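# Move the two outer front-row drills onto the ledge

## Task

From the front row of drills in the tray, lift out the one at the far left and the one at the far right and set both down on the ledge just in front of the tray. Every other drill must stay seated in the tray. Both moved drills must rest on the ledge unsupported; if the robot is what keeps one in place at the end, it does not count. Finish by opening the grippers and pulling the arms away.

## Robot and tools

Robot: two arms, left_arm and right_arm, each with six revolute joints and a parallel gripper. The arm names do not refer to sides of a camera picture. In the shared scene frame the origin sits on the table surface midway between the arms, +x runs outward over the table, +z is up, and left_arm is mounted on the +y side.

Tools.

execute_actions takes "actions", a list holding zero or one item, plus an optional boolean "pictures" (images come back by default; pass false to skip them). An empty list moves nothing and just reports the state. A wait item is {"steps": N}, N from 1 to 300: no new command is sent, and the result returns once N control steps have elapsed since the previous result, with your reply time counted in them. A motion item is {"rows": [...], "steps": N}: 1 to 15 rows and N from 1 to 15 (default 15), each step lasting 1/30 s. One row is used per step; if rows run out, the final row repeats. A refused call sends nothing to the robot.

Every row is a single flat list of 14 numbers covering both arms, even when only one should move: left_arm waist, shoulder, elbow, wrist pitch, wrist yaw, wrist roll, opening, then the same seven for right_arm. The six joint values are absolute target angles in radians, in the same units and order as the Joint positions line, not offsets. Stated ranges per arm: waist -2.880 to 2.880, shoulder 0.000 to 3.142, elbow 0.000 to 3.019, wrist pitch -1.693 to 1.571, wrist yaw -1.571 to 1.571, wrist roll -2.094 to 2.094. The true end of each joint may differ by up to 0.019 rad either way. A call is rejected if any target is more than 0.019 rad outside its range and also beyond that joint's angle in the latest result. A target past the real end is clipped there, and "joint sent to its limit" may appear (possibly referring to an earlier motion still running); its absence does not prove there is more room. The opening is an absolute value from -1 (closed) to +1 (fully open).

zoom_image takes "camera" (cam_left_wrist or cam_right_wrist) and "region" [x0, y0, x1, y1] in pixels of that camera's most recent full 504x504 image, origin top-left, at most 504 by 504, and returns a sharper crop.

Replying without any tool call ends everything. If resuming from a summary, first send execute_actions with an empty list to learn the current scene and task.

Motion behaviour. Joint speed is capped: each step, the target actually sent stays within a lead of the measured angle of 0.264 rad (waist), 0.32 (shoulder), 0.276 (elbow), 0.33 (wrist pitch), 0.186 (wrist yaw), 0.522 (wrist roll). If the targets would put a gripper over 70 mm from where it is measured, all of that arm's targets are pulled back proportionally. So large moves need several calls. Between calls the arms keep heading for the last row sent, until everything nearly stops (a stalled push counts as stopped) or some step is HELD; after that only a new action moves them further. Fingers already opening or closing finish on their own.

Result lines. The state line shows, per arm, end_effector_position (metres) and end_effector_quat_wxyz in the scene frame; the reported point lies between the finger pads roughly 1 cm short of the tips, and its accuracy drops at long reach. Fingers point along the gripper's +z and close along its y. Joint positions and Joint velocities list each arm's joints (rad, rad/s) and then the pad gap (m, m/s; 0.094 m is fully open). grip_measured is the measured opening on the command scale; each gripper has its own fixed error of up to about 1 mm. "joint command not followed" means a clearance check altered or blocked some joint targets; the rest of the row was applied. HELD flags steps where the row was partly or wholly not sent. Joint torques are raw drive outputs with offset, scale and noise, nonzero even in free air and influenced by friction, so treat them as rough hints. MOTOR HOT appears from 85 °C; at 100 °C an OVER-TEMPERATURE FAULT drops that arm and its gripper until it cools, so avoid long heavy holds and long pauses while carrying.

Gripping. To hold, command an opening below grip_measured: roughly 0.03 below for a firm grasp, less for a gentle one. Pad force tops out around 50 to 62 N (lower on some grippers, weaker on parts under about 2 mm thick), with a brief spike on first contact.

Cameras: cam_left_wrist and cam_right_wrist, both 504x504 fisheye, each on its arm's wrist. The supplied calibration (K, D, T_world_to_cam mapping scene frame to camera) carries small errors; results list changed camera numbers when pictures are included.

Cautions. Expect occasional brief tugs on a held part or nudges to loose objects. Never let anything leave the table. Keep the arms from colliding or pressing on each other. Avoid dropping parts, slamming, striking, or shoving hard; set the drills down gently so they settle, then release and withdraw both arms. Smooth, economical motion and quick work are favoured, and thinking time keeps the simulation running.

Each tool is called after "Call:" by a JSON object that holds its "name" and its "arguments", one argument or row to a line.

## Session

Call:
{"name": "execute_actions", "arguments": {
  "actions": []
}}

Scene clock: 0.00 s of 5840.00 s.
left_arm: end_effector_position=(+0.2505, -0.1985, +0.2058) grip_measured=+1.000 end_effector_quat_wxyz=(+0.589, +0.525, +0.567, -0.238) | right_arm: end_effector_position=(+0.2445, -0.6152, +0.1189) grip_measured=+1.000 end_effector_quat_wxyz=(+0.472, +0.493, +0.650, +0.334)
Joint positions: left_arm=[-1.208  1.301  0.552  0.553 -0.009  0.361  0.094] | right_arm=[-1.285  1.281  0.418  0.178 -1.019  0.657  0.094]
Joint velocities: left_arm=[-0.005 -0.015 -0.002  0.022  0.022 -0.037  0.   ] | right_arm=[-0.015 -0.005 -0.017  0.002 -0.066 -0.022  0.   ]
Joint torques (N m, as the arm reports them, + toward a larger angle): no reading
Motor temperatures (°C, as the motors report them): left_arm=[24 27 36 24 23 24] | right_arm=[25 26 39 25 26 25]
camera_calibration (this result's frames):
cam_left_wrist: T_world_to_cam=[[-0.872317, -0.350792, -0.340599, 0.220083], [-0.0605712, 0.768771, -0.636649, 0.301346], [0.485174, -0.53473, -0.69186, 0.03521], [0, 0, 0, 1]] pos_world=[0.193152, -0.135635, 0.291172]
cam_right_wrist: T_world_to_cam=[[-0.326276, -0.286682, -0.900754, 0.00895395], [-0.612126, 0.7902, -0.0297678, 0.643277], [0.720309, 0.541662, -0.433309, 0.330304], [0, 0, 0, 1]] pos_world=[0.158767, -0.684664, 0.170338]

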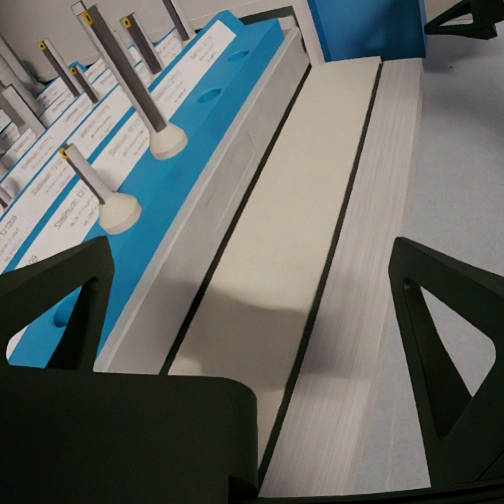

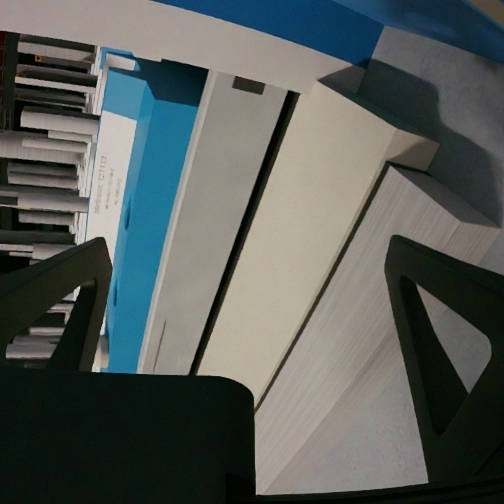

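Call:
{"name": "zoom_image", "arguments": {
  "camera": "cam_left_wrist",
  "region": [40, 0, 300, 260]
}}

Call:
{"name": "zoom_image", "arguments": {
  "camera": "cam_right_wrist",
  "region": [0, 30, 250, 380]
}}

Region (40, 0, 300, 260) of cam_left_wrist's 504x504 image, scaled by 1.938, with more detail than that image has.

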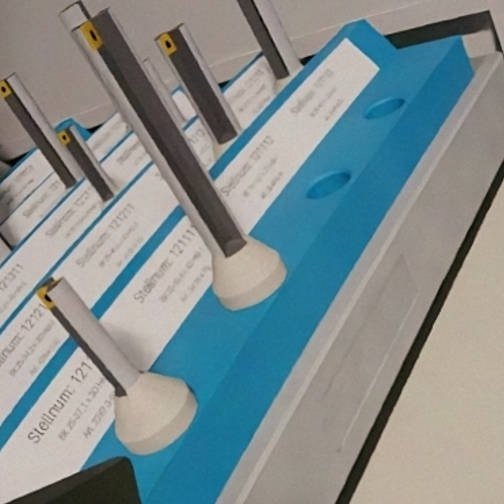

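Region (0, 30, 250, 380) of cam_right_wrist's 504x504 image, scaled by 1.440, with more detail than that image has; it fills the left 360 columns of this view, and the rest is white.

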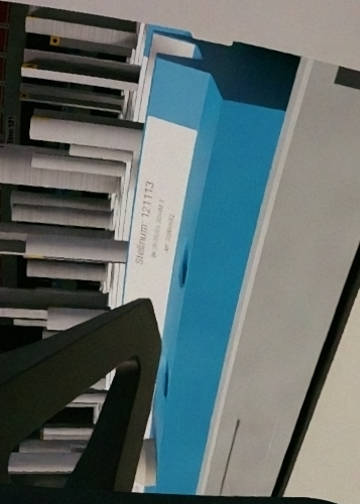

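Call:
{"name": "execute_actions", "arguments": {
  "actions": [
    {"rows": [
[-1.208,1.297,0.551,0.550,-0.009,0.360,1,-1.283,1.275,0.418,0.189,-1.018,0.656,0.9],
[-1.208,1.286,0.547,0.542,-0.009,0.355,1,-1.279,1.270,0.416,0.195,-1.013,0.653,0.8],
[-1.208,1.267,0.542,0.528,-0.008,0.347,1,-1.271,1.266,0.415,0.200,-1.006,0.648,0.7],
[-1.208,1.241,0.534,0.509,-0.007,0.336,1,-1.259,1.262,0.412,0.205,-0.996,0.642,0.6],
[-1.205,1.207,0.524,0.484,-0.006,0.322,1,-1.245,1.257,0.408,0.211,-0.982,0.633,0.5],
[-1.196,1.166,0.511,0.454,-0.005,0.305,1,-1.228,1.251,0.404,0.219,-0.966,0.623,0.4],
[-1.181,1.121,0.498,0.420,-0.004,0.287,1,-1.207,1.244,0.399,0.227,-0.947,0.610,0.4],
[-1.160,1.076,0.484,0.387,-0.003,0.268,1,-1.183,1.236,0.393,0.237,-0.925,0.596,0.4],
[-1.133,1.031,0.470,0.354,-0.002,0.250,1,-1.156,1.227,0.387,0.248,-0.901,0.580,0.4],
[-1.099,0.986,0.457,0.321,0,0.231,1,-1.126,1.217,0.379,0.260,-0.873,0.562,0.4],
[-1.060,0.941,0.443,0.288,0,0.213,1,-1.094,1.206,0.372,0.273,-0.843,0.543,0.4],
[-1.015,0.896,0.430,0.255,0,0.194,1,-1.062,1.195,0.364,0.286,-0.814,0.524,0.4],
[-0.967,0.851,0.416,0.222,0,0.176,1,-1.030,1.184,0.356,0.299,-0.785,0.505,0.4],
[-0.918,0.805,0.402,0.188,0,0.157,1,-0.999,1.173,0.349,0.312,-0.756,0.486,0.4],
[-0.870,0.760,0.389,0.155,0,0.138,1,-0.967,1.162,0.341,0.325,-0.726,0.466,0.4]
], "steps": 15}
  ],
  "pictures": false
}}

Call:
{"name": "execute_actions", "arguments": {
  "actions": [
    {"rows": [
[-0.822,0.715,0.375,0.122,0,0.120,1,-0.935,1.151,0.333,0.338,-0.697,0.447,0.4],
[-0.774,0.670,0.362,0.089,0,0.101,1,-0.903,1.140,0.325,0.351,-0.668,0.428,0.4],
[-0.725,0.625,0.348,0.056,0,0.083,1,-0.871,1.130,0.318,0.364,-0.639,0.409,0.4],
[-0.677,0.580,0.334,0.023,0,0.064,1,-0.839,1.119,0.310,0.377,-0.609,0.390,0.4],
[-0.629,0.535,0.321,-0.011,0,0.046,1,-0.808,1.108,0.302,0.390,-0.580,0.371,0.4],
[-0.580,0.494,0.308,-0.041,0,0.029,1,-0.776,1.097,0.295,0.403,-0.551,0.352,0.4],
[-0.532,0.460,0.298,-0.066,0,0.015,1,-0.744,1.086,0.287,0.416,-0.522,0.333,0.4],
[-0.484,0.434,0.290,-0.085,0,0.004,1,-0.712,1.075,0.279,0.429,-0.492,0.314,0.4],
[-0.436,0.415,0.285,-0.099,0,-0.004,1,-0.680,1.064,0.271,0.442,-0.463,0.295,0.4],
[-0.387,0.404,0.281,-0.107,0,-0.009,1,-0.648,1.054,0.264,0.455,-0.434,0.276,0.4],
[-0.339,0.400,0.280,-0.110,0,-0.010,1,-0.617,1.043,0.256,0.468,-0.405,0.257,0.4],
[-0.291,0.400,0.280,-0.110,0,-0.010,1,-0.585,1.032,0.248,0.481,-0.375,0.238,0.4],
[-0.243,0.400,0.280,-0.110,0,-0.010,1,-0.553,1.021,0.241,0.494,-0.346,0.219,0.4],
[-0.194,0.400,0.280,-0.110,0,-0.010,1,-0.521,1.011,0.233,0.507,-0.317,0.200,0.4],
[-0.146,0.400,0.280,-0.110,0,-0.010,1,-0.489,1.000,0.225,0.520,-0.288,0.181,0.4]
], "steps": 15}
  ]
}}

Call:
{"name": "execute_actions", "arguments": {
  "actions": [
    {"rows": [
[-0.098,0.400,0.280,-0.110,0,-0.010,1,-0.457,0.990,0.217,0.533,-0.258,0.161,0.4],
[-0.049,0.400,0.280,-0.110,0,-0.010,1,-0.426,0.979,0.210,0.546,-0.229,0.142,0.4],
[-0.001,0.400,0.280,-0.110,0,-0.010,1,-0.394,0.968,0.202,0.560,-0.200,0.123,0.4],
[0.047,0.400,0.280,-0.110,0,-0.010,1,-0.362,0.957,0.194,0.573,-0.171,0.104,0.4],
[0.095,0.400,0.280,-0.110,0,-0.010,1,-0.330,0.946,0.187,0.587,-0.141,0.085,0.4],
[0.144,0.400,0.280,-0.110,0,-0.010,1,-0.300,0.935,0.179,0.600,-0.113,0.067,0.4],
[0.192,0.400,0.280,-0.110,0,-0.010,1,-0.273,0.926,0.173,0.611,-0.089,0.051,0.4],
[0.237,0.400,0.280,-0.110,0,-0.010,1,-0.249,0.917,0.167,0.622,-0.067,0.037,0.4],
[0.276,0.400,0.280,-0.110,0,-0.010,1,-0.228,0.910,0.162,0.630,-0.048,0.024,0.4],
[0.310,0.400,0.280,-0.110,0,-0.010,1,-0.211,0.904,0.158,0.638,-0.032,0.014,0.4],
[0.337,0.400,0.280,-0.110,0,-0.010,1,-0.197,0.899,0.154,0.644,-0.018,0.005,0.4],
[0.358,0.400,0.280,-0.110,0,-0.010,1,-0.185,0.895,0.151,0.649,-0.008,-0.001,0.4],
[0.373,0.400,0.280,-0.110,0,-0.010,1,-0.177,0.892,0.150,0.652,-0.001,-0.006,0.4],
[0.382,0.400,0.280,-0.110,0,-0.010,1,-0.173,0.891,0.148,0.654,0.004,-0.009,0.4],
[0.385,0.400,0.280,-0.110,0,-0.010,1,-0.171,0.890,0.148,0.655,0.005,-0.010,0.4]
], "steps": 15}
  ],
  "pictures": false
}}

Call:
{"name": "execute_actions", "arguments": {
  "actions": [
    {"steps": 10}
  ]
}}

Scene clock: 108.57 s of 5840.00 s.
left_arm: end_effector_position=(+0.2917, -0.0604, +0.2588) grip_measured=+1.000 end_effector_quat_wxyz=(+0.605, +0.409, +0.649, -0.214) | right_arm: end_effector_position=(+0.2922, -0.5701, +0.1221) grip_measured=+0.403 end_effector_quat_wxyz=(+0.504, +0.403, +0.727, +0.235)
Joint positions: left_arm=[-0.97   0.84   0.421  0.242 -0.     0.223  0.094] | right_arm=[-1.03   1.193  0.367  0.275 -0.755  0.544  0.066]
Joint velocities: left_arm=[ 1.578 -1.451 -0.291 -0.95  -0.037 -0.52   0.   ] | right_arm=[ 1.001 -0.357 -0.208  0.379  0.769 -0.491 -0.   ]
Joint torques (N m, as the arm reports them, + toward a larger angle): left_arm=[-0.45 -1.9   9.36  1.28  0.1   0.  ] | right_arm=[-0.19 -7.3   7.41  2.87 -0.27 -0.16]
Motor temperatures (°C, as the motors report them): left_arm=[24 27 40 25 23 24] | right_arm=[25 27 43 26 27 25]
Steps of this call (steps 1 to 90: nothing new was sent; then 105.07 s passed at rest; steps 91 to 105: all 15 steps of this action). Readings (joint positions):
91: left_arm=[-1.208 1.301 0.552 0.553 -0.009 0.361] | right_arm=[-1.285 1.281 0.418 0.178 -1.019 0.657]
92: left_arm=[-1.208 1.301 0.552 0.553 -0.009 0.361] | right_arm=[-1.285 1.281 0.418 0.178 -1.018 0.657]
94: left_arm=[-1.208 1.294 0.548 0.546 -0.009 0.358] | right_arm=[-1.283 1.280 0.418 0.178 -1.006 0.655]
98: left_arm=[-1.202 1.196 0.507 0.460 -0.006 0.328] | right_arm=[-1.241 1.265 0.414 0.197 -0.944 0.637]
105: the state above

Scene clock: 109.07 s of 5840.00 s.
left_arm: end_effector_position=(+0.3514, +0.2085, +0.2416) grip_measured=+1.000 end_effector_quat_wxyz=(+0.627, +0.072, +0.774, -0.047) | right_arm: end_effector_position=(+0.3394, -0.4584, +0.1496) grip_measured=+0.402 end_effector_quat_wxyz=(+0.591, +0.184, +0.782, +0.081)
Joint positions: left_arm=[-0.236  0.396  0.275 -0.09  -0.001  0.018  0.094] | right_arm=[-0.551  1.027  0.25   0.468 -0.316  0.268  0.066]
Joint velocities: left_arm=[ 1.421 -0.005  0.002 -0.051 -0.037 -0.139  0.   ] | right_arm=[ 0.962 -0.317 -0.198  0.393  0.711 -0.505 -0.001]
Joint torques (N m, as the arm reports them, + toward a larger angle): left_arm=[-1.1   1.55 11.73  1.21  0.06  0.02] | right_arm=[ 0.15 -4.74  7.91  3.05 -0.1  -0.17]
Motor temperatures (°C, as the motors report them): left_arm=[24 27 40 24 23 24] | right_arm=[25 27 43 26 27 25]
Steps of this call (steps 1 to 15: all 15 steps of this action). Readings (joint positions):
1: left_arm=[-0.917 0.792 0.409 0.210 -0.000 0.205] | right_arm=[-0.997 1.181 0.358 0.288 -0.725 0.527]
2: left_arm=[-0.863 0.745 0.397 0.178 -0.000 0.187] | right_arm=[-0.964 1.169 0.351 0.301 -0.696 0.510]
4: left_arm=[-0.761 0.656 0.369 0.112 -0.000 0.151] | right_arm=[-0.900 1.147 0.335 0.326 -0.638 0.474]
8: left_arm=[-0.571 0.489 0.309 -0.015 -0.001 0.081] | right_arm=[-0.774 1.104 0.304 0.378 -0.521 0.400]
15: the state above
camera_calibration (this result's frames):
cam_left_wrist: T_world_to_cam=[[-0.155668, -0.987756, -0.0102883, 0.264253], [-0.731233, 0.122231, -0.671087, 0.396169], [0.664128, -0.0969439, -0.741307, 0.0864287], [0, 0, 0, 1]] pos_world=[0.273428, 0.220972, 0.332653]
cam_right_wrist: T_world_to_cam=[[-0.192397, -0.917422, -0.348312, -0.304685], [-0.753183, 0.36558, -0.54687, 0.508977], [0.629046, 0.157126, -0.761323, 0.0939765], [0, 0, 0, 1]] pos_world=[0.265617, -0.480363, 0.243765]

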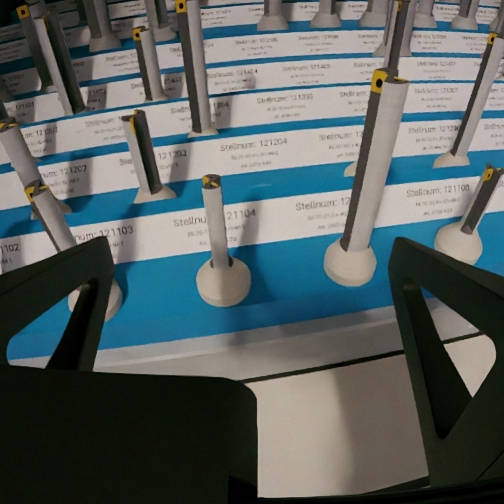

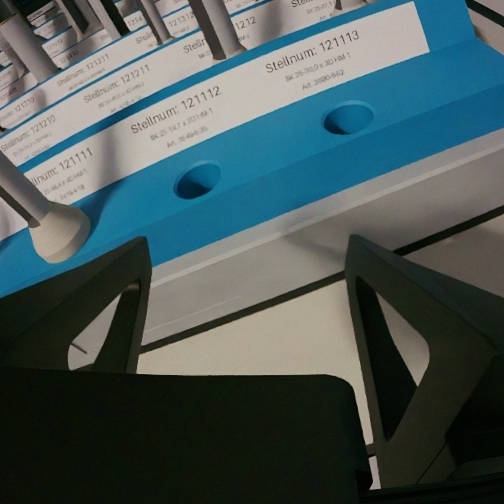

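Scene clock: 109.57 s of 5840.00 s.
left_arm: end_effector_position=(+0.3252, +0.3985, +0.2413) grip_measured=+1.000 end_effector_quat_wxyz=(+0.613, -0.171, +0.759, +0.139) | right_arm: end_effector_position=(+0.3345, -0.3695, +0.1848) grip_measured=+0.402 end_effector_quat_wxyz=(+0.667, +0.031, +0.745, -0.008)
Joint positions: left_arm=[ 0.376  0.396  0.275 -0.091 -0.001  0.001  0.094] | right_arm=[-0.182  0.897  0.161  0.624 -0.002  0.029  0.066]
Joint velocities: left_arm=[ 0.308 -0.005 -0.002  0.012 -0.007 -0.007  0.   ] | right_arm=[ 0.151 -0.034 -0.037  0.09   0.095 -0.198 -0.   ]
Joint torques (N m, as the arm reports them, + toward a larger angle): left_arm=[-2.3   1.54 11.76  1.13  0.14  0.03] | right_arm=[-0.19 -2.93  8.24  3.05  0.15 -0.12]
Motor temperatures (°C, as the motors report them): left_arm=[24 27 40 24 23 24] | right_arm=[25 27 43 26 27 25]
Steps of this call (steps 1 to 15: all 15 steps of this action). Readings (joint positions):
1: left_arm=[-0.188 0.396 0.275 -0.091 -0.001 0.015] | right_arm=[-0.519 1.017 0.243 0.481 -0.287 0.249]
2: left_arm=[-0.139 0.396 0.275 -0.091 -0.001 0.012] | right_arm=[-0.488 1.006 0.235 0.494 -0.258 0.230]
4: left_arm=[-0.042 0.396 0.275 -0.091 -0.001 0.008] | right_arm=[-0.424 0.985 0.219 0.520 -0.199 0.192]
8: left_arm=[0.151 0.396 0.275 -0.091 -0.001 0.004] | right_arm=[-0.300 0.941 0.189 0.572 -0.091 0.118]
15: the state above

Scene clock: 109.90 s of 5840.00 s.
left_arm: end_effector_position=(+0.3239, +0.4011, +0.2413) grip_measured=+1.000 end_effector_quat_wxyz=(+0.612, -0.175, +0.758, +0.141) | right_arm: end_effector_position=(+0.3341, -0.3685, +0.1854) grip_measured=+0.402 end_effector_quat_wxyz=(+0.668, +0.020, +0.744, -0.018)
Joint positions: left_arm=[ 0.385  0.396  0.275 -0.091 -0.001  0.001  0.094] | right_arm=[-0.178  0.895  0.159  0.629  0.002  0.001  0.066]
Joint velocities: left_arm=[-0.005  0.005  0.002 -0.017 -0.007 -0.022  0.   ] | right_arm=[-0.005 -0.015  0.002 -0.002 -0.007 -0.066 -0.001]
Joint torques (N m, as the arm reports them, + toward a larger angle): left_arm=[-1.13  1.54 11.76  1.12  0.13  0.04] | right_arm=[ 0.32 -3.28  8.29  3.2   0.14 -0.11]
Motor temperatures (°C, as the motors report them): left_arm=[24 27 40 24 23 24] | right_arm=[25 27 43 26 27 25]
Steps of this call (steps 1 to 10: the robot went on to your last target). Readings (joint positions):
1: left_arm=[0.383 0.396 0.275 -0.091 -0.001 0.001] | right_arm=[-0.179 0.895 0.159 0.626 -0.000 0.022]
2: left_arm=[0.385 0.396 0.275 -0.091 -0.001 0.001] | right_arm=[-0.178 0.895 0.159 0.627 0.001 0.017]
4: left_arm=[0.385 0.396 0.275 -0.091 -0.001 0.001] | right_arm=[-0.178 0.895 0.159 0.628 0.001 0.010]
8: left_arm=[0.385 0.396 0.275 -0.091 -0.001 0.001] | right_arm=[-0.178 0.895 0.159 0.629 0.002 0.003]
10: the state above
camera_calibration (this result's frames):
cam_left_wrist: T_world_to_cam=[[0.451465, -0.892263, 0.00684978, 0.211102], [-0.660237, -0.339209, -0.670092, 0.51423], [0.600222, 0.298001, -0.742246, -0.0143698], [0, 0, 0, 1]] pos_world=[0.252833, 0.367073, 0.33247]
cam_right_wrist: T_world_to_cam=[[-0.0541295, -0.99852, -0.0052903, -0.350451], [-0.674622, 0.0404761, -0.737053, 0.380956], [0.736176, -0.0363274, -0.675814, -0.0124509], [0, 0, 0, 1]] pos_world=[0.247198, -0.365805, 0.270516]

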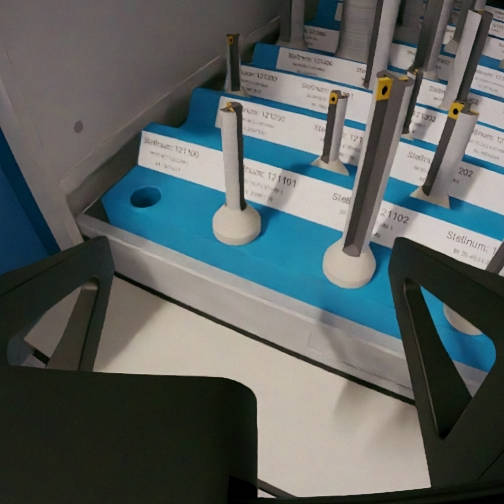

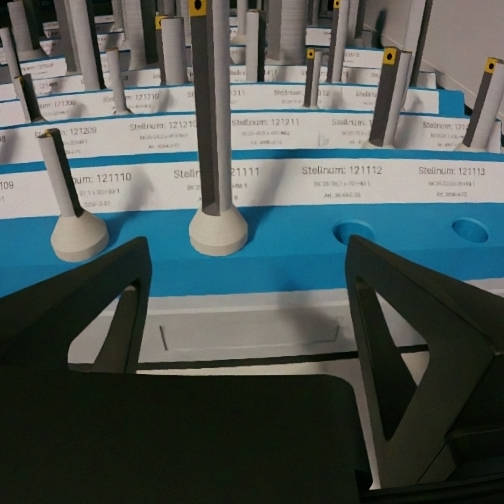

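Call:
{"name": "zoom_image", "arguments": {
  "camera": "cam_left_wrist",
  "region": [110, 80, 290, 260]
}}

Call:
{"name": "zoom_image", "arguments": {
  "camera": "cam_right_wrist",
  "region": [160, 170, 280, 290]
}}

Call:
{"name": "zoom_image", "arguments": {
  "camera": "cam_right_wrist",
  "region": [320, 190, 504, 300]
}}

Call:
{"name": "zoom_image", "arguments": {
  "camera": "cam_left_wrist",
  "region": [290, 180, 410, 300]
}}

Region (110, 80, 290, 260) of cam_left_wrist's 504x504 image, scaled by 2.800, with more detail than that image has.

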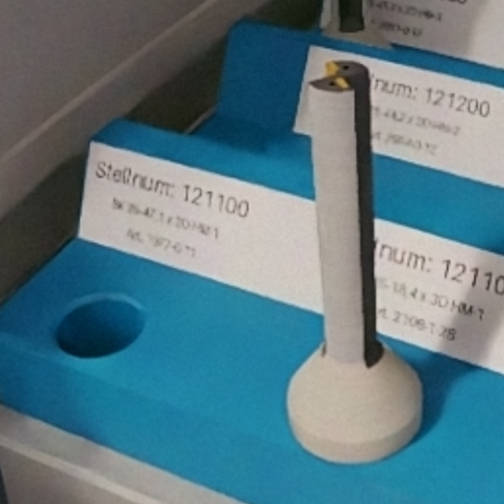

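Region (160, 170, 280, 290) of cam_right_wrist's 504x504 image, scaled by 4.200, with more detail than that image has.

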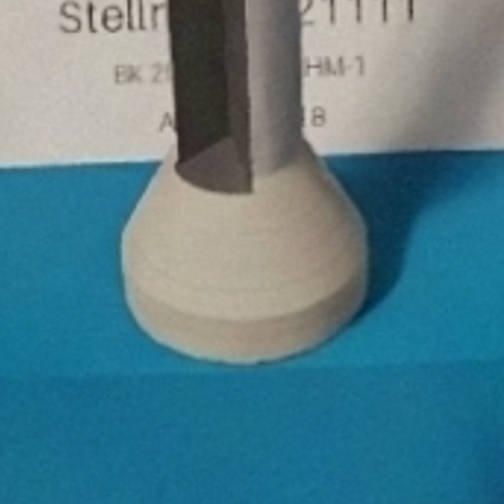

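Region (320, 190, 504, 300) of cam_right_wrist's 504x504 image, scaled by 2.739, with more detail than that image has; it fills the top 301 rows of this view, and the rest is white.

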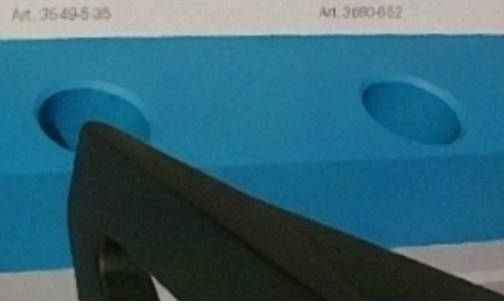

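Region (290, 180, 410, 300) of cam_left_wrist's 504x504 image, scaled by 4.200, with more detail than that image has.

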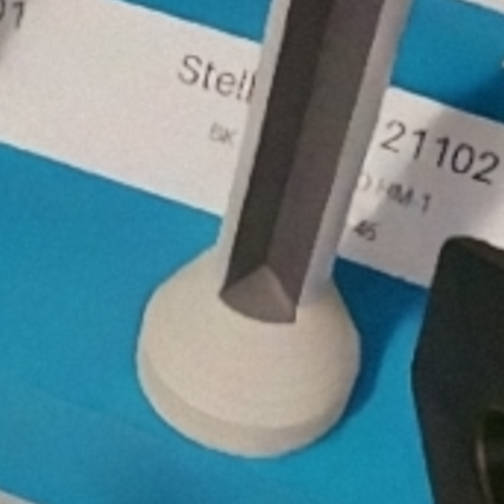

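Call:
{"name": "execute_actions", "arguments": {
  "actions": [
    {"rows": [
[0.389,0.402,0.290,-0.090,0,-0.005,0.85,-0.168,0.896,0.175,0.656,0.002,-0.005,0.36],
[0.393,0.410,0.300,-0.068,0,-0.005,0.70,-0.165,0.900,0.192,0.658,0.002,-0.005,0.32],
[0.396,0.422,0.309,-0.048,0,-0.005,0.55,-0.162,0.906,0.204,0.661,0.002,-0.005,0.28],
[0.399,0.438,0.310,-0.030,0,-0.005,0.42,-0.159,0.915,0.207,0.666,0.002,-0.005,0.24],
[0.402,0.460,0.311,-0.007,0,-0.005,0.30,-0.156,0.926,0.212,0.672,0.002,-0.005,0.20],
[0.405,0.486,0.312,0.021,0,-0.005,0.20,-0.153,0.940,0.218,0.680,0.002,-0.005,0.16],
[0.408,0.517,0.313,0.054,0,-0.005,0.10,-0.150,0.956,0.224,0.689,0.002,-0.005,0.12],
[0.411,0.553,0.315,0.092,0,-0.005,0.02,-0.147,0.975,0.232,0.699,0.002,-0.005,0.08],
[0.414,0.591,0.316,0.133,0,-0.005,-0.05,-0.144,0.995,0.240,0.710,0.002,-0.005,0.06],
[0.417,0.629,0.318,0.174,0,-0.005,-0.05,-0.141,1.014,0.248,0.721,0.002,-0.005,0.06],
[0.419,0.667,0.320,0.215,0,-0.005,-0.05,-0.139,1.034,0.257,0.732,0.002,-0.005,0.06],
[0.420,0.705,0.321,0.256,0,-0.005,-0.05,-0.138,1.054,0.265,0.743,0.002,-0.005,0.06],
[0.420,0.744,0.323,0.297,0,-0.005,-0.05,-0.138,1.074,0.273,0.754,0.002,-0.005,0.06],
[0.420,0.782,0.325,0.338,0,-0.005,-0.05,-0.138,1.094,0.281,0.765,0.002,-0.005,0.06],
[0.420,0.820,0.327,0.379,0,-0.005,-0.05,-0.138,1.114,0.290,0.776,0.002,-0.005,0.06]
], "steps": 15}
  ],
  "pictures": false
}}

Call:
{"name": "execute_actions", "arguments": {
  "actions": [
    {"rows": [
[0.420,0.858,0.328,0.419,0,-0.005,-0.05,-0.138,1.134,0.298,0.787,0.002,-0.005,0.06],
[0.420,0.896,0.330,0.460,0,-0.005,-0.05,-0.138,1.154,0.306,0.798,0.002,-0.005,0.06],
[0.420,0.935,0.332,0.501,0,-0.005,-0.05,-0.138,1.174,0.315,0.809,0.002,-0.005,0.06],
[0.420,0.973,0.333,0.542,0,-0.005,-0.05,-0.138,1.194,0.323,0.820,0.002,-0.005,0.06],
[0.420,1.011,0.335,0.583,0,-0.005,-0.05,-0.138,1.214,0.331,0.831,0.002,-0.005,0.06],
[0.420,1.049,0.337,0.624,0,-0.005,-0.05,-0.138,1.233,0.339,0.842,0.002,-0.005,0.06],
[0.420,1.087,0.338,0.665,0,-0.005,-0.05,-0.138,1.253,0.348,0.853,0.002,-0.005,0.06],
[0.420,1.123,0.340,0.703,0,-0.005,-0.05,-0.138,1.272,0.355,0.864,0.002,-0.005,0.06],
[0.420,1.154,0.341,0.736,0,-0.005,-0.05,-0.138,1.288,0.362,0.873,0.002,-0.005,0.06],
[0.420,1.180,0.342,0.764,0,-0.005,-0.05,-0.138,1.302,0.368,0.880,0.002,-0.005,0.06],
[0.420,1.202,0.343,0.787,0,-0.005,-0.05,-0.138,1.313,0.372,0.886,0.002,-0.005,0.06],
[0.420,1.218,0.344,0.805,0,-0.005,-0.05,-0.138,1.322,0.376,0.891,0.002,-0.005,0.06],
[0.420,1.230,0.345,0.818,0,-0.005,-0.05,-0.138,1.328,0.378,0.895,0.002,-0.005,0.06],
[0.420,1.238,0.345,0.825,0,-0.005,-0.05,-0.138,1.332,0.380,0.897,0.002,-0.005,0.06],
[0.420,1.240,0.345,0.828,0,-0.005,-0.05,-0.138,1.333,0.381,0.898,0.002,-0.005,0.06]
], "steps": 15}
  ],
  "pictures": false
}}

Call:
{"name": "execute_actions", "arguments": {
  "actions": [
    {"steps": 10}
  ]
}}

Scene clock: 218.03 s of 5840.00 s.
left_arm: end_effector_position=(+0.3674, +0.4329, +0.2144) grip_measured=-0.048 end_effector_quat_wxyz=(+0.614, -0.184, +0.753, +0.150) | right_arm: end_effector_position=(+0.3625, -0.3583, +0.1727) grip_measured=+0.063 end_effector_quat_wxyz=(+0.658, +0.008, +0.753, -0.009)
Joint positions: left_arm=[ 0.41   0.748  0.275  0.27  -0.001  0.001  0.045] | right_arm=[-0.148  1.074  0.212  0.726  0.002 -0.003  0.05 ]
Joint velocities: left_arm=[-0.015  1.177 -0.002  1.194 -0.007  0.051  0.   ] | right_arm=[0.005 0.601 0.305 0.33  0.022 0.095 0.   ]
Joint torques (N m, as the arm reports them, + toward a larger angle): left_arm=[-0.47 -1.65 14.73  2.91  0.13  0.08] | right_arm=[ 0.45 -3.98 13.13  3.19 -0.01 -0.06]
Motor temperatures (°C, as the motors report them): left_arm=[24 26 42 24 23 24] | right_arm=[25 26 41 26 27 25]
Steps of this call (steps 1 to 30: the robot went on to your last target; steps 31 to 90: nothing new was sent; then 104.63 s passed at rest; steps 91 to 105: all 15 steps of this action). Readings (joint positions):
91: left_arm=[0.385 0.396 0.275 -0.091 -0.001 0.001] | right_arm=[-0.178 0.895 0.159 0.629 0.002 -0.003]
92: left_arm=[0.385 0.397 0.275 -0.091 -0.001 0.001] | right_arm=[-0.178 0.895 0.159 0.629 0.002 -0.003]
94: left_arm=[0.385 0.402 0.275 -0.081 -0.001 0.001] | right_arm=[-0.176 0.897 0.159 0.633 0.002 -0.003]
98: left_arm=[0.394 0.473 0.275 0.004 -0.001 0.001] | right_arm=[-0.164 0.929 0.161 0.658 0.002 -0.003]
105: the state above

Scene clock: 218.53 s of 5840.00 s.
left_arm: end_effector_position=(+0.4212, +0.4608, +0.1691) grip_measured=-0.048 end_effector_quat_wxyz=(+0.635, -0.179, +0.735, +0.155) | right_arm: end_effector_position=(+0.4163, -0.3595, +0.1608) grip_measured=+0.063 end_effector_quat_wxyz=(+0.659, +0.008, +0.752, -0.009)
Joint positions: left_arm=[ 0.41   1.228  0.304  0.778 -0.001  0.001  0.045] | right_arm=[-0.148  1.327  0.33   0.864  0.002 -0.003  0.05 ]
Joint velocities: left_arm=[-0.005  0.259 -0.012  0.286 -0.022 -0.007  0.001] | right_arm=[ 0.005  0.151  0.042  0.09   0.037  0.066 -0.001]
Joint torques (N m, as the arm reports them, + toward a larger angle): left_arm=[-0.25 -4.75 11.12  3.14  0.13  0.08] | right_arm=[ 0.6  -7.82 11.24  3.3  -0.02 -0.06]
Motor temperatures (°C, as the motors report them): left_arm=[24 26 42 24 23 24] | right_arm=[25 26 42 26 27 25]
Steps of this call (steps 1 to 15: all 15 steps of this action). Readings (joint positions):
1: left_arm=[0.410 0.787 0.275 0.310 -0.001 0.001] | right_arm=[-0.148 1.095 0.223 0.737 0.002 -0.003]
2: left_arm=[0.410 0.825 0.276 0.350 -0.001 0.001] | right_arm=[-0.148 1.114 0.233 0.749 0.002 -0.003]
4: left_arm=[0.410 0.900 0.278 0.431 -0.001 0.001] | right_arm=[-0.148 1.153 0.254 0.772 0.002 -0.003]
8: left_arm=[0.410 1.049 0.289 0.595 -0.001 0.001] | right_arm=[-0.148 1.230 0.289 0.816 0.002 -0.003]
15: the state above

Scene clock: 218.87 s of 5840.00 s.
left_arm: end_effector_position=(+0.4224, +0.4614, +0.1713) grip_measured=-0.048 end_effector_quat_wxyz=(+0.640, -0.178, +0.731, +0.157) | right_arm: end_effector_position=(+0.4170, -0.3595, +0.1609) grip_measured=+0.063 end_effector_quat_wxyz=(+0.660, +0.008, +0.751, -0.009)
Joint positions: left_arm=[ 0.41   1.236  0.305  0.799 -0.001  0.001  0.045] | right_arm=[-0.148  1.331  0.331  0.871  0.002 -0.003  0.05 ]
Joint velocities: left_arm=[ 0.015 -0.015 -0.007  0.027  0.037 -0.007 -0.001] | right_arm=[ 0.005 -0.005 -0.007 -0.032  0.007  0.037 -0.001]
Joint torques (N m, as the arm reports them, + toward a larger angle): left_arm=[-0.23 -4.24 11.07  3.16  0.13  0.08] | right_arm=[ 0.71 -7.08 11.37  3.18 -0.01 -0.06]
Motor temperatures (°C, as the motors report them): left_arm=[24 26 42 24 23 24] | right_arm=[25 26 42 26 27 25]
Steps of this call (steps 1 to 10: the robot went on to your last target). Readings (joint positions):
1: left_arm=[0.410 1.234 0.304 0.785 -0.001 0.001] | right_arm=[-0.148 1.330 0.331 0.866 0.002 -0.003]
2: left_arm=[0.410 1.236 0.304 0.789 -0.001 0.001] | right_arm=[-0.148 1.331 0.331 0.867 0.002 -0.003]
4: left_arm=[0.410 1.236 0.304 0.796 -0.001 0.001] | right_arm=[-0.148 1.331 0.331 0.870 0.002 -0.003]
8: left_arm=[0.410 1.236 0.305 0.799 -0.001 0.001] | right_arm=[-0.148 1.331 0.331 0.871 0.002 -0.003]
10: the state above
camera_calibration (this result's frames):
cam_left_wrist: T_world_to_cam=[[0.473589, -0.880709, 0.00807148, 0.205983], [-0.601637, -0.330188, -0.72733, 0.533715], [0.643231, 0.339599, -0.686241, -0.190311], [0, 0, 0, 1]] pos_world=[0.345965, 0.422267, 0.255925]
cam_right_wrist: T_world_to_cam=[[-0.024071, -0.999709, -0.0018361, -0.350586], [-0.691732, 0.0179814, -0.721931, 0.415057], [0.721753, -0.0161075, -0.691963, -0.0737845], [0, 0, 0, 1]] pos_world=[0.331923, -0.359136, 0.247943]

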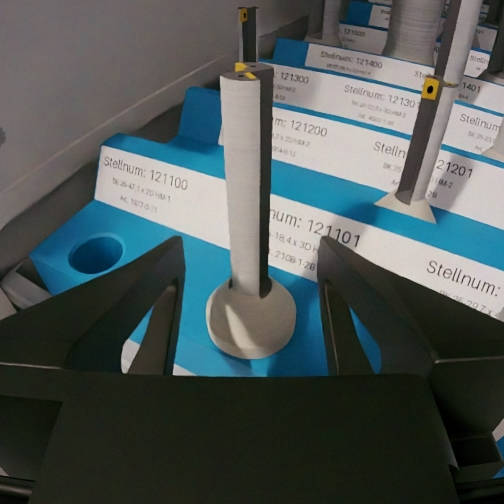

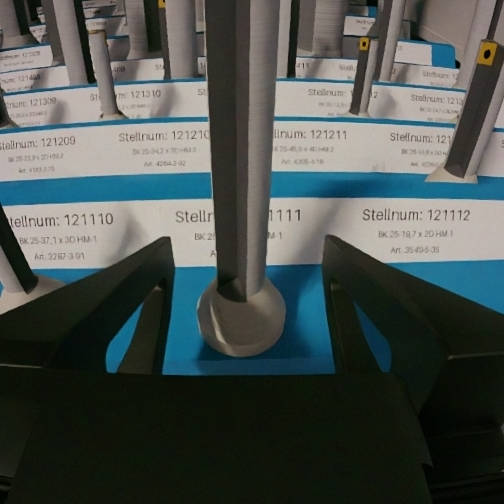

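Call:
{"name": "zoom_image", "arguments": {
  "camera": "cam_left_wrist",
  "region": [170, 220, 340, 380]
}}

Call:
{"name": "zoom_image", "arguments": {
  "camera": "cam_right_wrist",
  "region": [160, 220, 340, 380]
}}

Call:
{"name": "zoom_image", "arguments": {
  "camera": "cam_left_wrist",
  "region": [200, 40, 300, 120]
}}

Region (170, 220, 340, 380) of cam_left_wrist's 504x504 image, scaled by 2.965, with more detail than that image has; it fills the top 474 rows of this view, and the rest is white.

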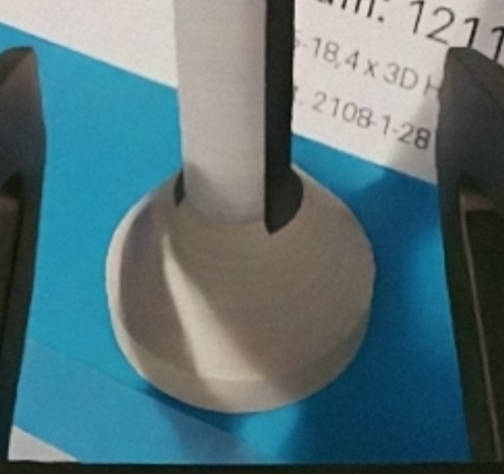

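Region (160, 220, 340, 380) of cam_right_wrist's 504x504 image, scaled by 2.800, with more detail than that image has.

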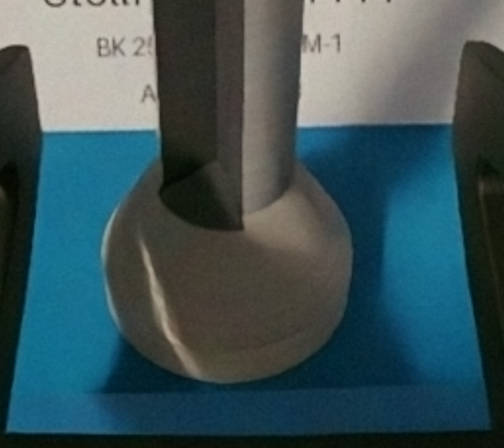

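Region (200, 40, 300, 120) of cam_left_wrist's 504x504 image, scaled by 5.040, with more detail than that image has; it fills the top 403 rows of this view, and the rest is white.

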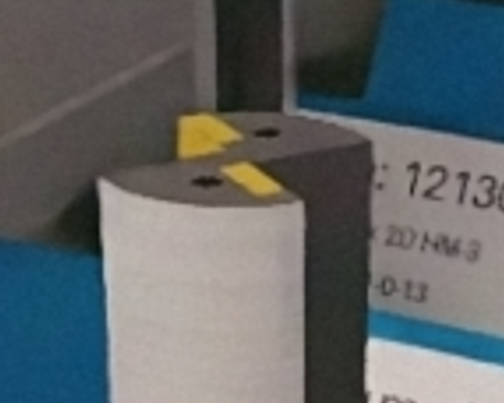

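Call:
{"name": "execute_actions", "arguments": {
  "actions": [
    {"rows": [
[0.420,1.240,0.348,0.828,0,-0.005,-0.07,-0.137,1.333,0.384,0.898,0.002,-0.005,0.03],
[0.420,1.240,0.351,0.828,0,-0.005,-0.10,-0.136,1.333,0.387,0.898,0.002,-0.005,0.0],
[0.420,1.240,0.354,0.828,0,-0.005,-0.14,-0.135,1.333,0.390,0.898,0.002,-0.005,-0.04],
[0.421,1.240,0.356,0.828,0,-0.005,-0.18,-0.134,1.333,0.393,0.898,0.002,-0.005,-0.08],
[0.421,1.240,0.358,0.828,0,-0.005,-0.22,-0.133,1.333,0.396,0.898,0.002,-0.005,-0.12],
[0.421,1.240,0.360,0.828,0,-0.005,-0.26,-0.132,1.333,0.398,0.898,0.002,-0.005,-0.16],
[0.421,1.240,0.361,0.828,0,-0.005,-0.30,-0.132,1.333,0.400,0.898,0.002,-0.005,-0.20],
[0.421,1.240,0.361,0.828,0,-0.005,-0.34,-0.132,1.333,0.400,0.898,0.002,-0.005,-0.24],
[0.421,1.240,0.361,0.828,0,-0.005,-0.38,-0.132,1.333,0.400,0.898,0.002,-0.005,-0.28],
[0.421,1.240,0.361,0.828,0,-0.005,-0.42,-0.132,1.333,0.400,0.898,0.002,-0.005,-0.32],
[0.421,1.240,0.361,0.828,0,-0.005,-0.46,-0.132,1.333,0.400,0.898,0.002,-0.005,-0.36],
[0.421,1.240,0.361,0.828,0,-0.005,-0.50,-0.132,1.333,0.400,0.898,0.002,-0.005,-0.40]
], "steps": 15}
  ]
}}

Scene clock: 242.07 s of 5840.00 s.
left_arm: end_effector_position=(+0.4278, +0.4641, +0.1798) grip_measured=-0.498 end_effector_quat_wxyz=(+0.646, -0.177, +0.725, +0.158) | right_arm: end_effector_position=(+0.4242, -0.3570, +0.1703) grip_measured=-0.397 end_effector_quat_wxyz=(+0.667, +0.006, +0.745, -0.007)
Joint positions: left_arm=[ 0.41   1.236  0.323  0.799 -0.001  0.001  0.024] | right_arm=[-0.142  1.331  0.351  0.871  0.002 -0.003  0.028]
Joint velocities: left_arm=[ 0.005 -0.005  0.012 -0.017 -0.051 -0.066 -0.001] | right_arm=[ 0.005 -0.005 -0.002 -0.002  0.007  0.007 -0.   ]
Joint torques (N m, as the arm reports them, + toward a larger angle): left_arm=[-0.17 -4.47 11.    3.16  0.13  0.08] | right_arm=[ 0.69 -7.19 11.38  3.18 -0.02 -0.06]
Motor temperatures (°C, as the motors report them): left_arm=[24 27 41 25 23 24] | right_arm=[25 26 44 26 27 25]
Steps of this call (steps 1 to 30: the robot went on to your last target; steps 31 to 90: nothing new was sent; then 19.70 s passed at rest; steps 91 to 105: all 15 steps of this action). Readings (joint positions):
91: left_arm=[0.410 1.236 0.305 0.799 -0.001 0.001] | right_arm=[-0.148 1.331 0.331 0.871 0.002 -0.003]
92: left_arm=[0.410 1.236 0.305 0.799 -0.001 0.001] | right_arm=[-0.148 1.331 0.331 0.871 0.002 -0.003]
94: left_arm=[0.410 1.236 0.308 0.799 -0.001 0.001] | right_arm=[-0.147 1.331 0.332 0.871 0.002 -0.003]
98: left_arm=[0.410 1.236 0.318 0.799 -0.001 0.001] | right_arm=[-0.143 1.331 0.344 0.871 0.002 -0.003]
105: the state above
camera_calibration (this result's frames):
cam_left_wrist: T_world_to_cam=[[0.473458, -0.880777, 0.00833809, 0.205864], [-0.589964, -0.324134, -0.739513, 0.538412], [0.654049, 0.34521, -0.67309, -0.198438], [0, 0, 0, 1]] pos_world=[0.349963, 0.424341, 0.26288]
cam_right_wrist: T_world_to_cam=[[-0.0183119, -0.999831, -0.00187418, -0.350431], [-0.676808, 0.0137755, -0.736031, 0.421335], [0.735932, -0.0122097, -0.676946, -0.0796877], [0, 0, 0, 1]] pos_world=[0.337391, -0.357148, 0.255515]

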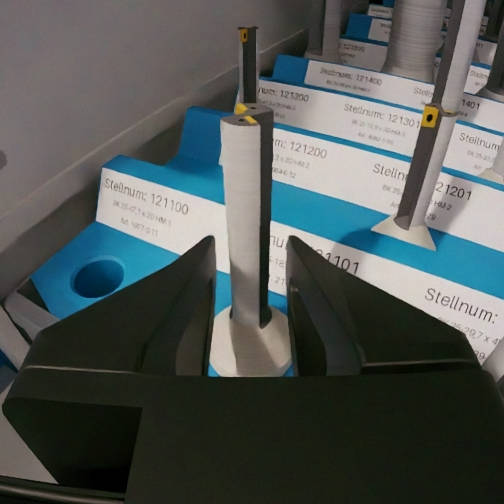

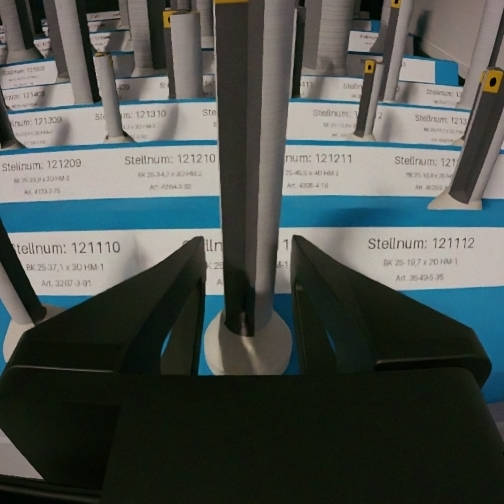

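Call:
{"name": "execute_actions", "arguments": {
  "actions": [
    {"rows": [
[0.416,1.238,0.358,0.825,0,-0.005,-0.56,-0.138,1.332,0.396,0.895,0.002,-0.005,-0.46],
[0.414,1.236,0.356,0.822,0,-0.005,-0.62,-0.141,1.331,0.394,0.892,0.002,-0.005,-0.52],
[0.414,1.236,0.356,0.822,0,-0.005,-0.66,-0.141,1.331,0.394,0.892,0.002,-0.005,-0.56],
[0.414,1.236,0.356,0.822,0,-0.005,-0.69,-0.141,1.331,0.394,0.892,0.002,-0.005,-0.59],
[0.414,1.236,0.356,0.822,0,-0.005,-0.71,-0.141,1.331,0.394,0.892,0.002,-0.005,-0.61],
[0.414,1.236,0.356,0.822,0,-0.005,-0.73,-0.141,1.331,0.394,0.892,0.002,-0.005,-0.625],
[0.414,1.236,0.356,0.822,0,-0.005,-0.745,-0.141,1.331,0.394,0.892,0.002,-0.005,-0.64],
[0.414,1.236,0.356,0.822,0,-0.005,-0.76,-0.141,1.331,0.394,0.892,0.002,-0.005,-0.655],
[0.414,1.236,0.356,0.822,0,-0.005,-0.775,-0.141,1.331,0.394,0.892,0.002,-0.005,-0.67],
[0.414,1.236,0.356,0.822,0,-0.005,-0.79,-0.141,1.331,0.394,0.892,0.002,-0.005,-0.685],
[0.414,1.236,0.356,0.822,0,-0.005,-0.80,-0.141,1.331,0.394,0.892,0.002,-0.005,-0.70],
[0.414,1.236,0.356,0.822,0,-0.005,-0.81,-0.141,1.331,0.394,0.892,0.002,-0.005,-0.715],
[0.414,1.236,0.356,0.822,0,-0.005,-0.82,-0.141,1.331,0.394,0.892,0.002,-0.005,-0.73],
[0.414,1.236,0.356,0.822,0,-0.005,-0.83,-0.141,1.331,0.394,0.892,0.002,-0.005,-0.745],
[0.414,1.236,0.356,0.822,0,-0.005,-0.84,-0.141,1.331,0.394,0.892,0.002,-0.005,-0.76]
], "steps": 15}
  ],
  "pictures": false
}}

Call:
{"name": "execute_actions", "arguments": {
  "actions": [
    {"steps": 8}
  ]
}}

Scene clock: 254.53 s of 5840.00 s.
left_arm: end_effector_position=(+0.4278, +0.4641, +0.1798) grip_measured=-0.818 end_effector_quat_wxyz=(+0.646, -0.177, +0.725, +0.158) | right_arm: end_effector_position=(+0.4242, -0.3570, +0.1703) grip_measured=-0.664 end_effector_quat_wxyz=(+0.667, +0.006, +0.745, -0.007)
Joint positions: left_arm=[ 0.41   1.236  0.323  0.799 -0.001  0.     0.009] | right_arm=[-0.142  1.331  0.351  0.871  0.002 -0.003  0.016]
Joint velocities: left_arm=[-0.015 -0.005 -0.007 -0.022  0.037 -0.051 -0.007] | right_arm=[-0.005 -0.015  0.002  0.012 -0.022  0.007  0.001]
Joint torques (N m, as the arm reports them, + toward a larger angle): left_arm=[-0.77 -4.53 10.46  2.88  0.12  0.11] | right_arm=[-0.23 -7.46 10.82  3.01 -0.02 -0.06]
Motor temperatures (°C, as the motors report them): left_arm=[24 27 41 25 23 24] | right_arm=[25 26 44 26 27 25]
Steps of this call (steps 1 to 15: the robot went on to your last target; steps 16 to 90: nothing new was sent; then 8.97 s passed at rest; steps 91 to 105: all 15 steps of this action). Readings (joint positions):
91: left_arm=[0.410 1.236 0.323 0.799 -0.001 0.001] | right_arm=[-0.142 1.331 0.351 0.871 0.002 -0.003]
92: left_arm=[0.410 1.236 0.323 0.799 -0.001 0.001] | right_arm=[-0.142 1.331 0.351 0.871 0.002 -0.003]
94: left_arm=[0.410 1.236 0.323 0.799 -0.001 0.001] | right_arm=[-0.142 1.331 0.351 0.871 0.002 -0.003]
98: left_arm=[0.410 1.236 0.323 0.799 -0.001 0.001] | right_arm=[-0.142 1.331 0.351 0.871 0.002 -0.003]
105: the state above

Scene clock: 254.80 s of 5840.00 s.
left_arm: end_effector_position=(+0.4278, +0.4641, +0.1798) grip_measured=-0.819 end_effector_quat_wxyz=(+0.647, -0.177, +0.725, +0.158) | right_arm: end_effector_position=(+0.4242, -0.3570, +0.1703) grip_measured=-0.664 end_effector_quat_wxyz=(+0.667, +0.006, +0.745, -0.007)
Joint positions: left_arm=[ 0.41   1.236  0.323  0.799 -0.001 -0.     0.009] | right_arm=[-0.142  1.331  0.351  0.871  0.002 -0.003  0.016]
Joint velocities: left_arm=[-0.005  0.005  0.007 -0.007 -0.022 -0.051 -0.   ] | right_arm=[-0.005 -0.005 -0.002 -0.007 -0.066 -0.081 -0.001]
Joint torques (N m, as the arm reports them, + toward a larger angle): left_arm=[-0.77 -4.76 10.57  2.89  0.13  0.09] | right_arm=[-0.2  -7.47 10.83  3.01 -0.02 -0.06]
Motor temperatures (°C, as the motors report them): left_arm=[24 27 41 25 23 24] | right_arm=[25 26 44 26 27 25]
Steps of this call (steps 1 to 8: the robot went on to your last target). Readings (joint positions):
1: left_arm=[0.410 1.236 0.323 0.799 -0.001 0.000] | right_arm=[-0.142 1.331 0.351 0.871 0.002 -0.003]
2: left_arm=[0.410 1.236 0.323 0.799 -0.001 0.000] | right_arm=[-0.142 1.331 0.351 0.871 0.002 -0.003]
4: left_arm=[0.410 1.236 0.323 0.799 -0.001 -0.000] | right_arm=[-0.142 1.331 0.351 0.871 0.002 -0.003]
8: the state above
camera_calibration (this result's frames):
cam_left_wrist: T_world_to_cam=[[0.473532, -0.88073, 0.00909594, 0.205675], [-0.589677, -0.324683, -0.739501, 0.538542], [0.654254, 0.344814, -0.673094, -0.198341], [0, 0, 0, 1]] pos_world=[0.349938, 0.42439, 0.262879]
cam_right_wrist: T_world_to_cam=[[-0.0183119, -0.999831, -0.00187418, -0.350431], [-0.676808, 0.0137755, -0.736031, 0.421335], [0.735932, -0.0122097, -0.676946, -0.0796877], [0, 0, 0, 1]] pos_world=[0.337391, -0.357148, 0.255515]

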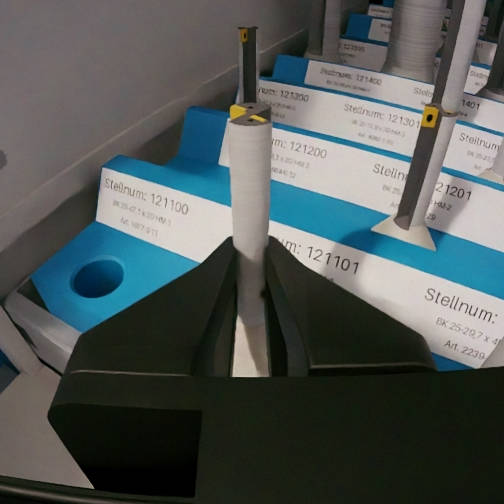

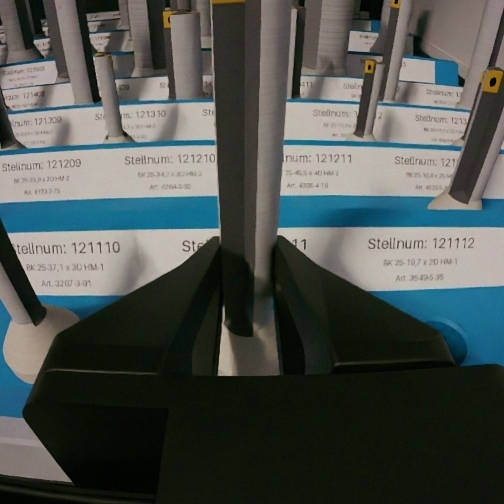

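Call:
{"name": "zoom_image", "arguments": {
  "camera": "cam_right_wrist",
  "region": [190, 200, 310, 380]
}}

Call:
{"name": "zoom_image", "arguments": {
  "camera": "cam_right_wrist",
  "region": [190, 0, 320, 100]
}}

Region (190, 200, 310, 380) of cam_right_wrist's 504x504 image, scaled by 2.800, with more detail than that image has.

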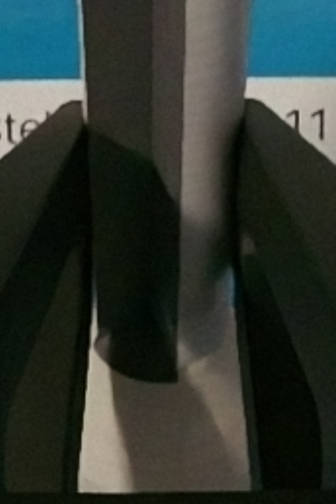

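Region (190, 0, 320, 100) of cam_right_wrist's 504x504 image, scaled by 3.877, with more detail than that image has; it fills the top 388 rows of this view, and the rest is white.

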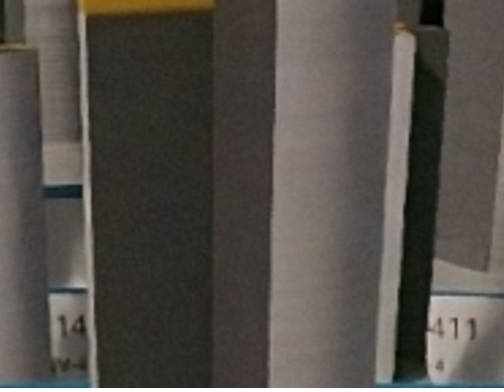

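Call:
{"name": "execute_actions", "arguments": {
  "actions": [
    {"rows": [
[0.412,1.230,0.365,0.817,0,-0.003,-0.85,-0.142,1.325,0.404,0.888,0.002,-0.004,-0.77],
[0.411,1.224,0.374,0.812,0,-0.003,-0.86,-0.142,1.319,0.414,0.884,0.002,-0.004,-0.78],
[0.411,1.218,0.383,0.807,0,-0.003,-0.865,-0.142,1.312,0.424,0.880,0.002,-0.004,-0.79],
[0.411,1.213,0.391,0.803,0,-0.003,-0.865,-0.142,1.306,0.433,0.877,0.002,-0.004,-0.80],
[0.411,1.212,0.392,0.801,0,-0.003,-0.865,-0.142,1.305,0.434,0.875,0.002,-0.004,-0.80],
[0.411,1.207,0.393,0.796,0,-0.003,-0.865,-0.142,1.300,0.435,0.870,0.002,-0.004,-0.80],
[0.411,1.200,0.395,0.787,0,-0.003,-0.865,-0.142,1.293,0.437,0.861,0.002,-0.004,-0.80],
[0.411,1.191,0.398,0.775,0,-0.003,-0.865,-0.142,1.284,0.439,0.850,0.002,-0.004,-0.80],
[0.411,1.179,0.402,0.759,0,-0.003,-0.865,-0.142,1.271,0.443,0.834,0.002,-0.004,-0.80],
[0.411,1.164,0.407,0.739,0,-0.003,-0.865,-0.142,1.256,0.447,0.815,0.002,-0.004,-0.80],
[0.411,1.148,0.412,0.719,0,-0.003,-0.865,-0.142,1.241,0.452,0.795,0.002,-0.004,-0.80],
[0.411,1.133,0.418,0.698,0,-0.003,-0.865,-0.142,1.225,0.457,0.776,0.002,-0.004,-0.80],
[0.411,1.118,0.424,0.678,0,-0.003,-0.865,-0.142,1.210,0.462,0.756,0.002,-0.004,-0.80],
[0.411,1.104,0.430,0.658,0,-0.003,-0.865,-0.142,1.195,0.468,0.736,0.002,-0.004,-0.80],
[0.411,1.090,0.436,0.639,0,-0.003,-0.865,-0.142,1.181,0.473,0.717,0.002,-0.004,-0.80]
], "steps": 15}
  ],
  "pictures": false
}}

Call:
{"name": "execute_actions", "arguments": {
  "actions": [
    {"rows": [
[0.411,1.076,0.443,0.619,0,-0.003,-0.865,-0.142,1.167,0.479,0.698,0.002,-0.004,-0.80],
[0.411,1.063,0.449,0.600,0,-0.003,-0.865,-0.142,1.153,0.485,0.679,0.002,-0.004,-0.80],
[0.411,1.051,0.456,0.581,0,-0.003,-0.865,-0.142,1.140,0.491,0.661,0.002,-0.004,-0.80],
[0.411,1.038,0.462,0.563,0,-0.003,-0.865,-0.142,1.127,0.497,0.642,0.002,-0.004,-0.80],
[0.411,1.026,0.469,0.545,0,-0.003,-0.865,-0.142,1.115,0.503,0.624,0.002,-0.004,-0.80],
[0.411,1.015,0.477,0.526,0,-0.003,-0.865,-0.142,1.103,0.510,0.606,0.002,-0.004,-0.80],
[0.411,1.004,0.484,0.509,0,-0.003,-0.865,-0.142,1.091,0.517,0.588,0.002,-0.004,-0.80],
[0.411,0.993,0.491,0.491,0,-0.003,-0.865,-0.142,1.079,0.523,0.570,0.002,-0.004,-0.80],
[0.411,0.983,0.499,0.474,0,-0.003,-0.865,-0.142,1.068,0.530,0.553,0.002,-0.004,-0.80],
[0.411,0.974,0.506,0.458,0,-0.003,-0.865,-0.142,1.058,0.537,0.537,0.002,-0.004,-0.80],
[0.411,0.967,0.512,0.446,0,-0.003,-0.865,-0.142,1.050,0.543,0.524,0.002,-0.004,-0.80],
[0.411,0.962,0.516,0.436,0,-0.003,-0.865,-0.142,1.044,0.547,0.514,0.002,-0.004,-0.80],
[0.411,0.958,0.520,0.429,0,-0.003,-0.865,-0.142,1.040,0.550,0.507,0.002,-0.004,-0.80],
[0.411,0.955,0.522,0.425,0,-0.003,-0.865,-0.142,1.038,0.552,0.503,0.002,-0.004,-0.80],
[0.411,0.955,0.522,0.424,0,-0.003,-0.865,-0.142,1.037,0.552,0.502,0.002,-0.004,-0.80]
], "steps": 15}
  ],
  "pictures": false
}}

Call:
{"name": "execute_actions", "arguments": {
  "actions": [
    {"steps": 6}
  ]
}}

Scene clock: 296.20 s of 5840.00 s.
left_arm: end_effector_position=(+0.4290, +0.4648, +0.1983) grip_measured=-0.819 end_effector_quat_wxyz=(+0.642, -0.178, +0.729, +0.157) | right_arm: end_effector_position=(+0.4250, -0.3570, +0.1839) grip_measured=-0.664 end_effector_quat_wxyz=(+0.658, +0.006, +0.753, -0.007)
Joint positions: left_arm=[ 0.41   1.156  0.353  0.676 -0.001 -0.     0.009] | right_arm=[-0.142  1.255  0.375  0.745  0.002 -0.003  0.016]
Joint velocities: left_arm=[ 0.005 -0.503  0.178 -0.549  0.007  0.037 -0.001] | right_arm=[ 0.005 -0.474  0.125 -0.554 -0.051 -0.007  0.   ]
Joint torques (N m, as the arm reports them, + toward a larger angle): left_arm=[-1.04 -7.03 14.58  2.17  0.15  0.11] | right_arm=[ -0.19 -10.39  15.03   2.72  -0.01  -0.04]
Motor temperatures (°C, as the motors report them): left_arm=[24 27 41 25 23 24] | right_arm=[25 26 44 26 27 25]
Steps of this call (steps 1 to 15: the robot went on to your last target; steps 16 to 90: nothing new was sent; then 37.90 s passed at rest; steps 91 to 105: all 15 steps of this action). Readings (joint positions):
91: left_arm=[0.410 1.236 0.323 0.799 -0.001 -0.000] | right_arm=[-0.142 1.331 0.351 0.871 0.002 -0.003]
92: left_arm=[0.410 1.236 0.323 0.799 -0.001 -0.000] | right_arm=[-0.142 1.331 0.352 0.871 0.002 -0.003]
94: left_arm=[0.410 1.236 0.324 0.799 -0.001 -0.000] | right_arm=[-0.142 1.331 0.354 0.871 0.002 -0.003]
98: left_arm=[0.410 1.234 0.326 0.793 -0.001 -0.000] | right_arm=[-0.142 1.328 0.355 0.862 0.002 -0.003]
105: the state above

Scene clock: 296.70 s of 5840.00 s.
left_arm: end_effector_position=(+0.4288, +0.4647, +0.2581) grip_measured=-0.819 end_effector_quat_wxyz=(+0.648, -0.177, +0.724, +0.158) | right_arm: end_effector_position=(+0.4222, -0.3570, +0.2407) grip_measured=-0.664 end_effector_quat_wxyz=(+0.662, +0.006, +0.749, -0.007)
Joint positions: left_arm=[ 0.41   0.986  0.44   0.435 -0.001 -0.     0.009] | right_arm=[-0.142  1.071  0.443  0.504  0.002 -0.003  0.016]
Joint velocities: left_arm=[ 0.005 -0.103  0.12  -0.134 -0.066  0.095 -0.   ] | right_arm=[ 0.015 -0.122  0.037 -0.168  0.037  0.037 -0.   ]
Joint torques (N m, as the arm reports them, + toward a larger angle): left_arm=[-1.27 -5.39 16.27  1.95  0.11  0.11] | right_arm=[-0.22 -7.59 18.09  2.58 -0.01 -0.04]
Motor temperatures (°C, as the motors report them): left_arm=[24 27 41 25 23 24] | right_arm=[25 26 45 26 27 25]
Steps of this call (steps 1 to 15: all 15 steps of this action). Readings (joint positions):
1: left_arm=[0.410 1.139 0.360 0.657 -0.001 -0.000] | right_arm=[-0.142 1.239 0.379 0.727 0.002 -0.003]
2: left_arm=[0.410 1.122 0.365 0.638 -0.001 -0.000] | right_arm=[-0.142 1.223 0.384 0.709 0.002 -0.003]
4: left_arm=[0.410 1.091 0.377 0.600 -0.001 -0.000] | right_arm=[-0.142 1.191 0.394 0.673 0.002 -0.003]
8: left_arm=[0.410 1.041 0.401 0.527 -0.001 -0.000] | right_arm=[-0.142 1.135 0.416 0.601 0.002 -0.003]
15: the state above

Scene clock: 296.90 s of 5840.00 s.
left_arm: end_effector_position=(+0.4291, +0.4648, +0.2612) grip_measured=-0.819 end_effector_quat_wxyz=(+0.648, -0.177, +0.724, +0.158) | right_arm: end_effector_position=(+0.4224, -0.3570, +0.2423) grip_measured=-0.664 end_effector_quat_wxyz=(+0.661, +0.006, +0.750, -0.007)
Joint positions: left_arm=[ 0.41   0.981  0.446  0.425 -0.001 -0.     0.009] | right_arm=[-0.142  1.066  0.447  0.493  0.002 -0.003  0.016]
Joint velocities: left_arm=[ 0.005 -0.005 -0.012 -0.081  0.022 -0.037  0.001] | right_arm=[-0.015 -0.005 -0.002 -0.032  0.007  0.051 -0.001]
Joint torques (N m, as the arm reports them, + toward a larger angle): left_arm=[-1.09 -5.53 16.41  1.97  0.14  0.11] | right_arm=[-0.31 -8.14 17.97  2.63 -0.01 -0.05]
Motor temperatures (°C, as the motors report them): left_arm=[24 27 41 25 23 24] | right_arm=[25 26 45 26 27 25]
Steps of this call (steps 1 to 6: the robot went on to your last target). Readings (joint positions):
1: left_arm=[0.410 0.983 0.443 0.432 -0.001 -0.000] | right_arm=[-0.142 1.068 0.445 0.500 0.002 -0.003]
2: left_arm=[0.410 0.982 0.445 0.430 -0.001 -0.000] | right_arm=[-0.142 1.066 0.446 0.497 0.002 -0.003]
4: left_arm=[0.410 0.981 0.446 0.428 -0.001 -0.000] | right_arm=[-0.142 1.066 0.447 0.495 0.002 -0.003]
6: the state above
camera_calibration (this result's frames):
cam_left_wrist: T_world_to_cam=[[0.473495, -0.880749, 0.00916398, 0.20492], [-0.586666, -0.323121, -0.742574, 0.598468], [0.656982, 0.346229, -0.669701, -0.147366], [0, 0, 0, 1]] pos_world=[0.350889, 0.424883, 0.343838]
cam_right_wrist: T_world_to_cam=[[-0.0183424, -0.99983, -0.00184392, -0.350294], [-0.688788, 0.0139729, -0.724828, 0.475501], [0.724731, -0.012025, -0.688927, -0.0218588], [0, 0, 0, 1]] pos_world=[0.336936, -0.357141, 0.328952]

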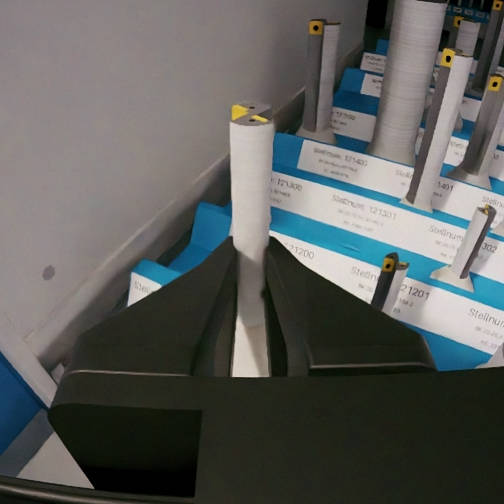

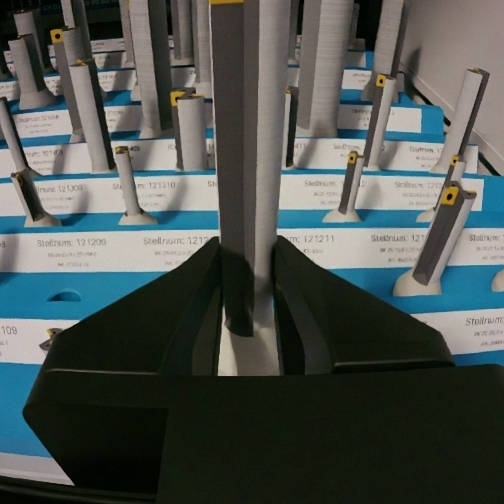

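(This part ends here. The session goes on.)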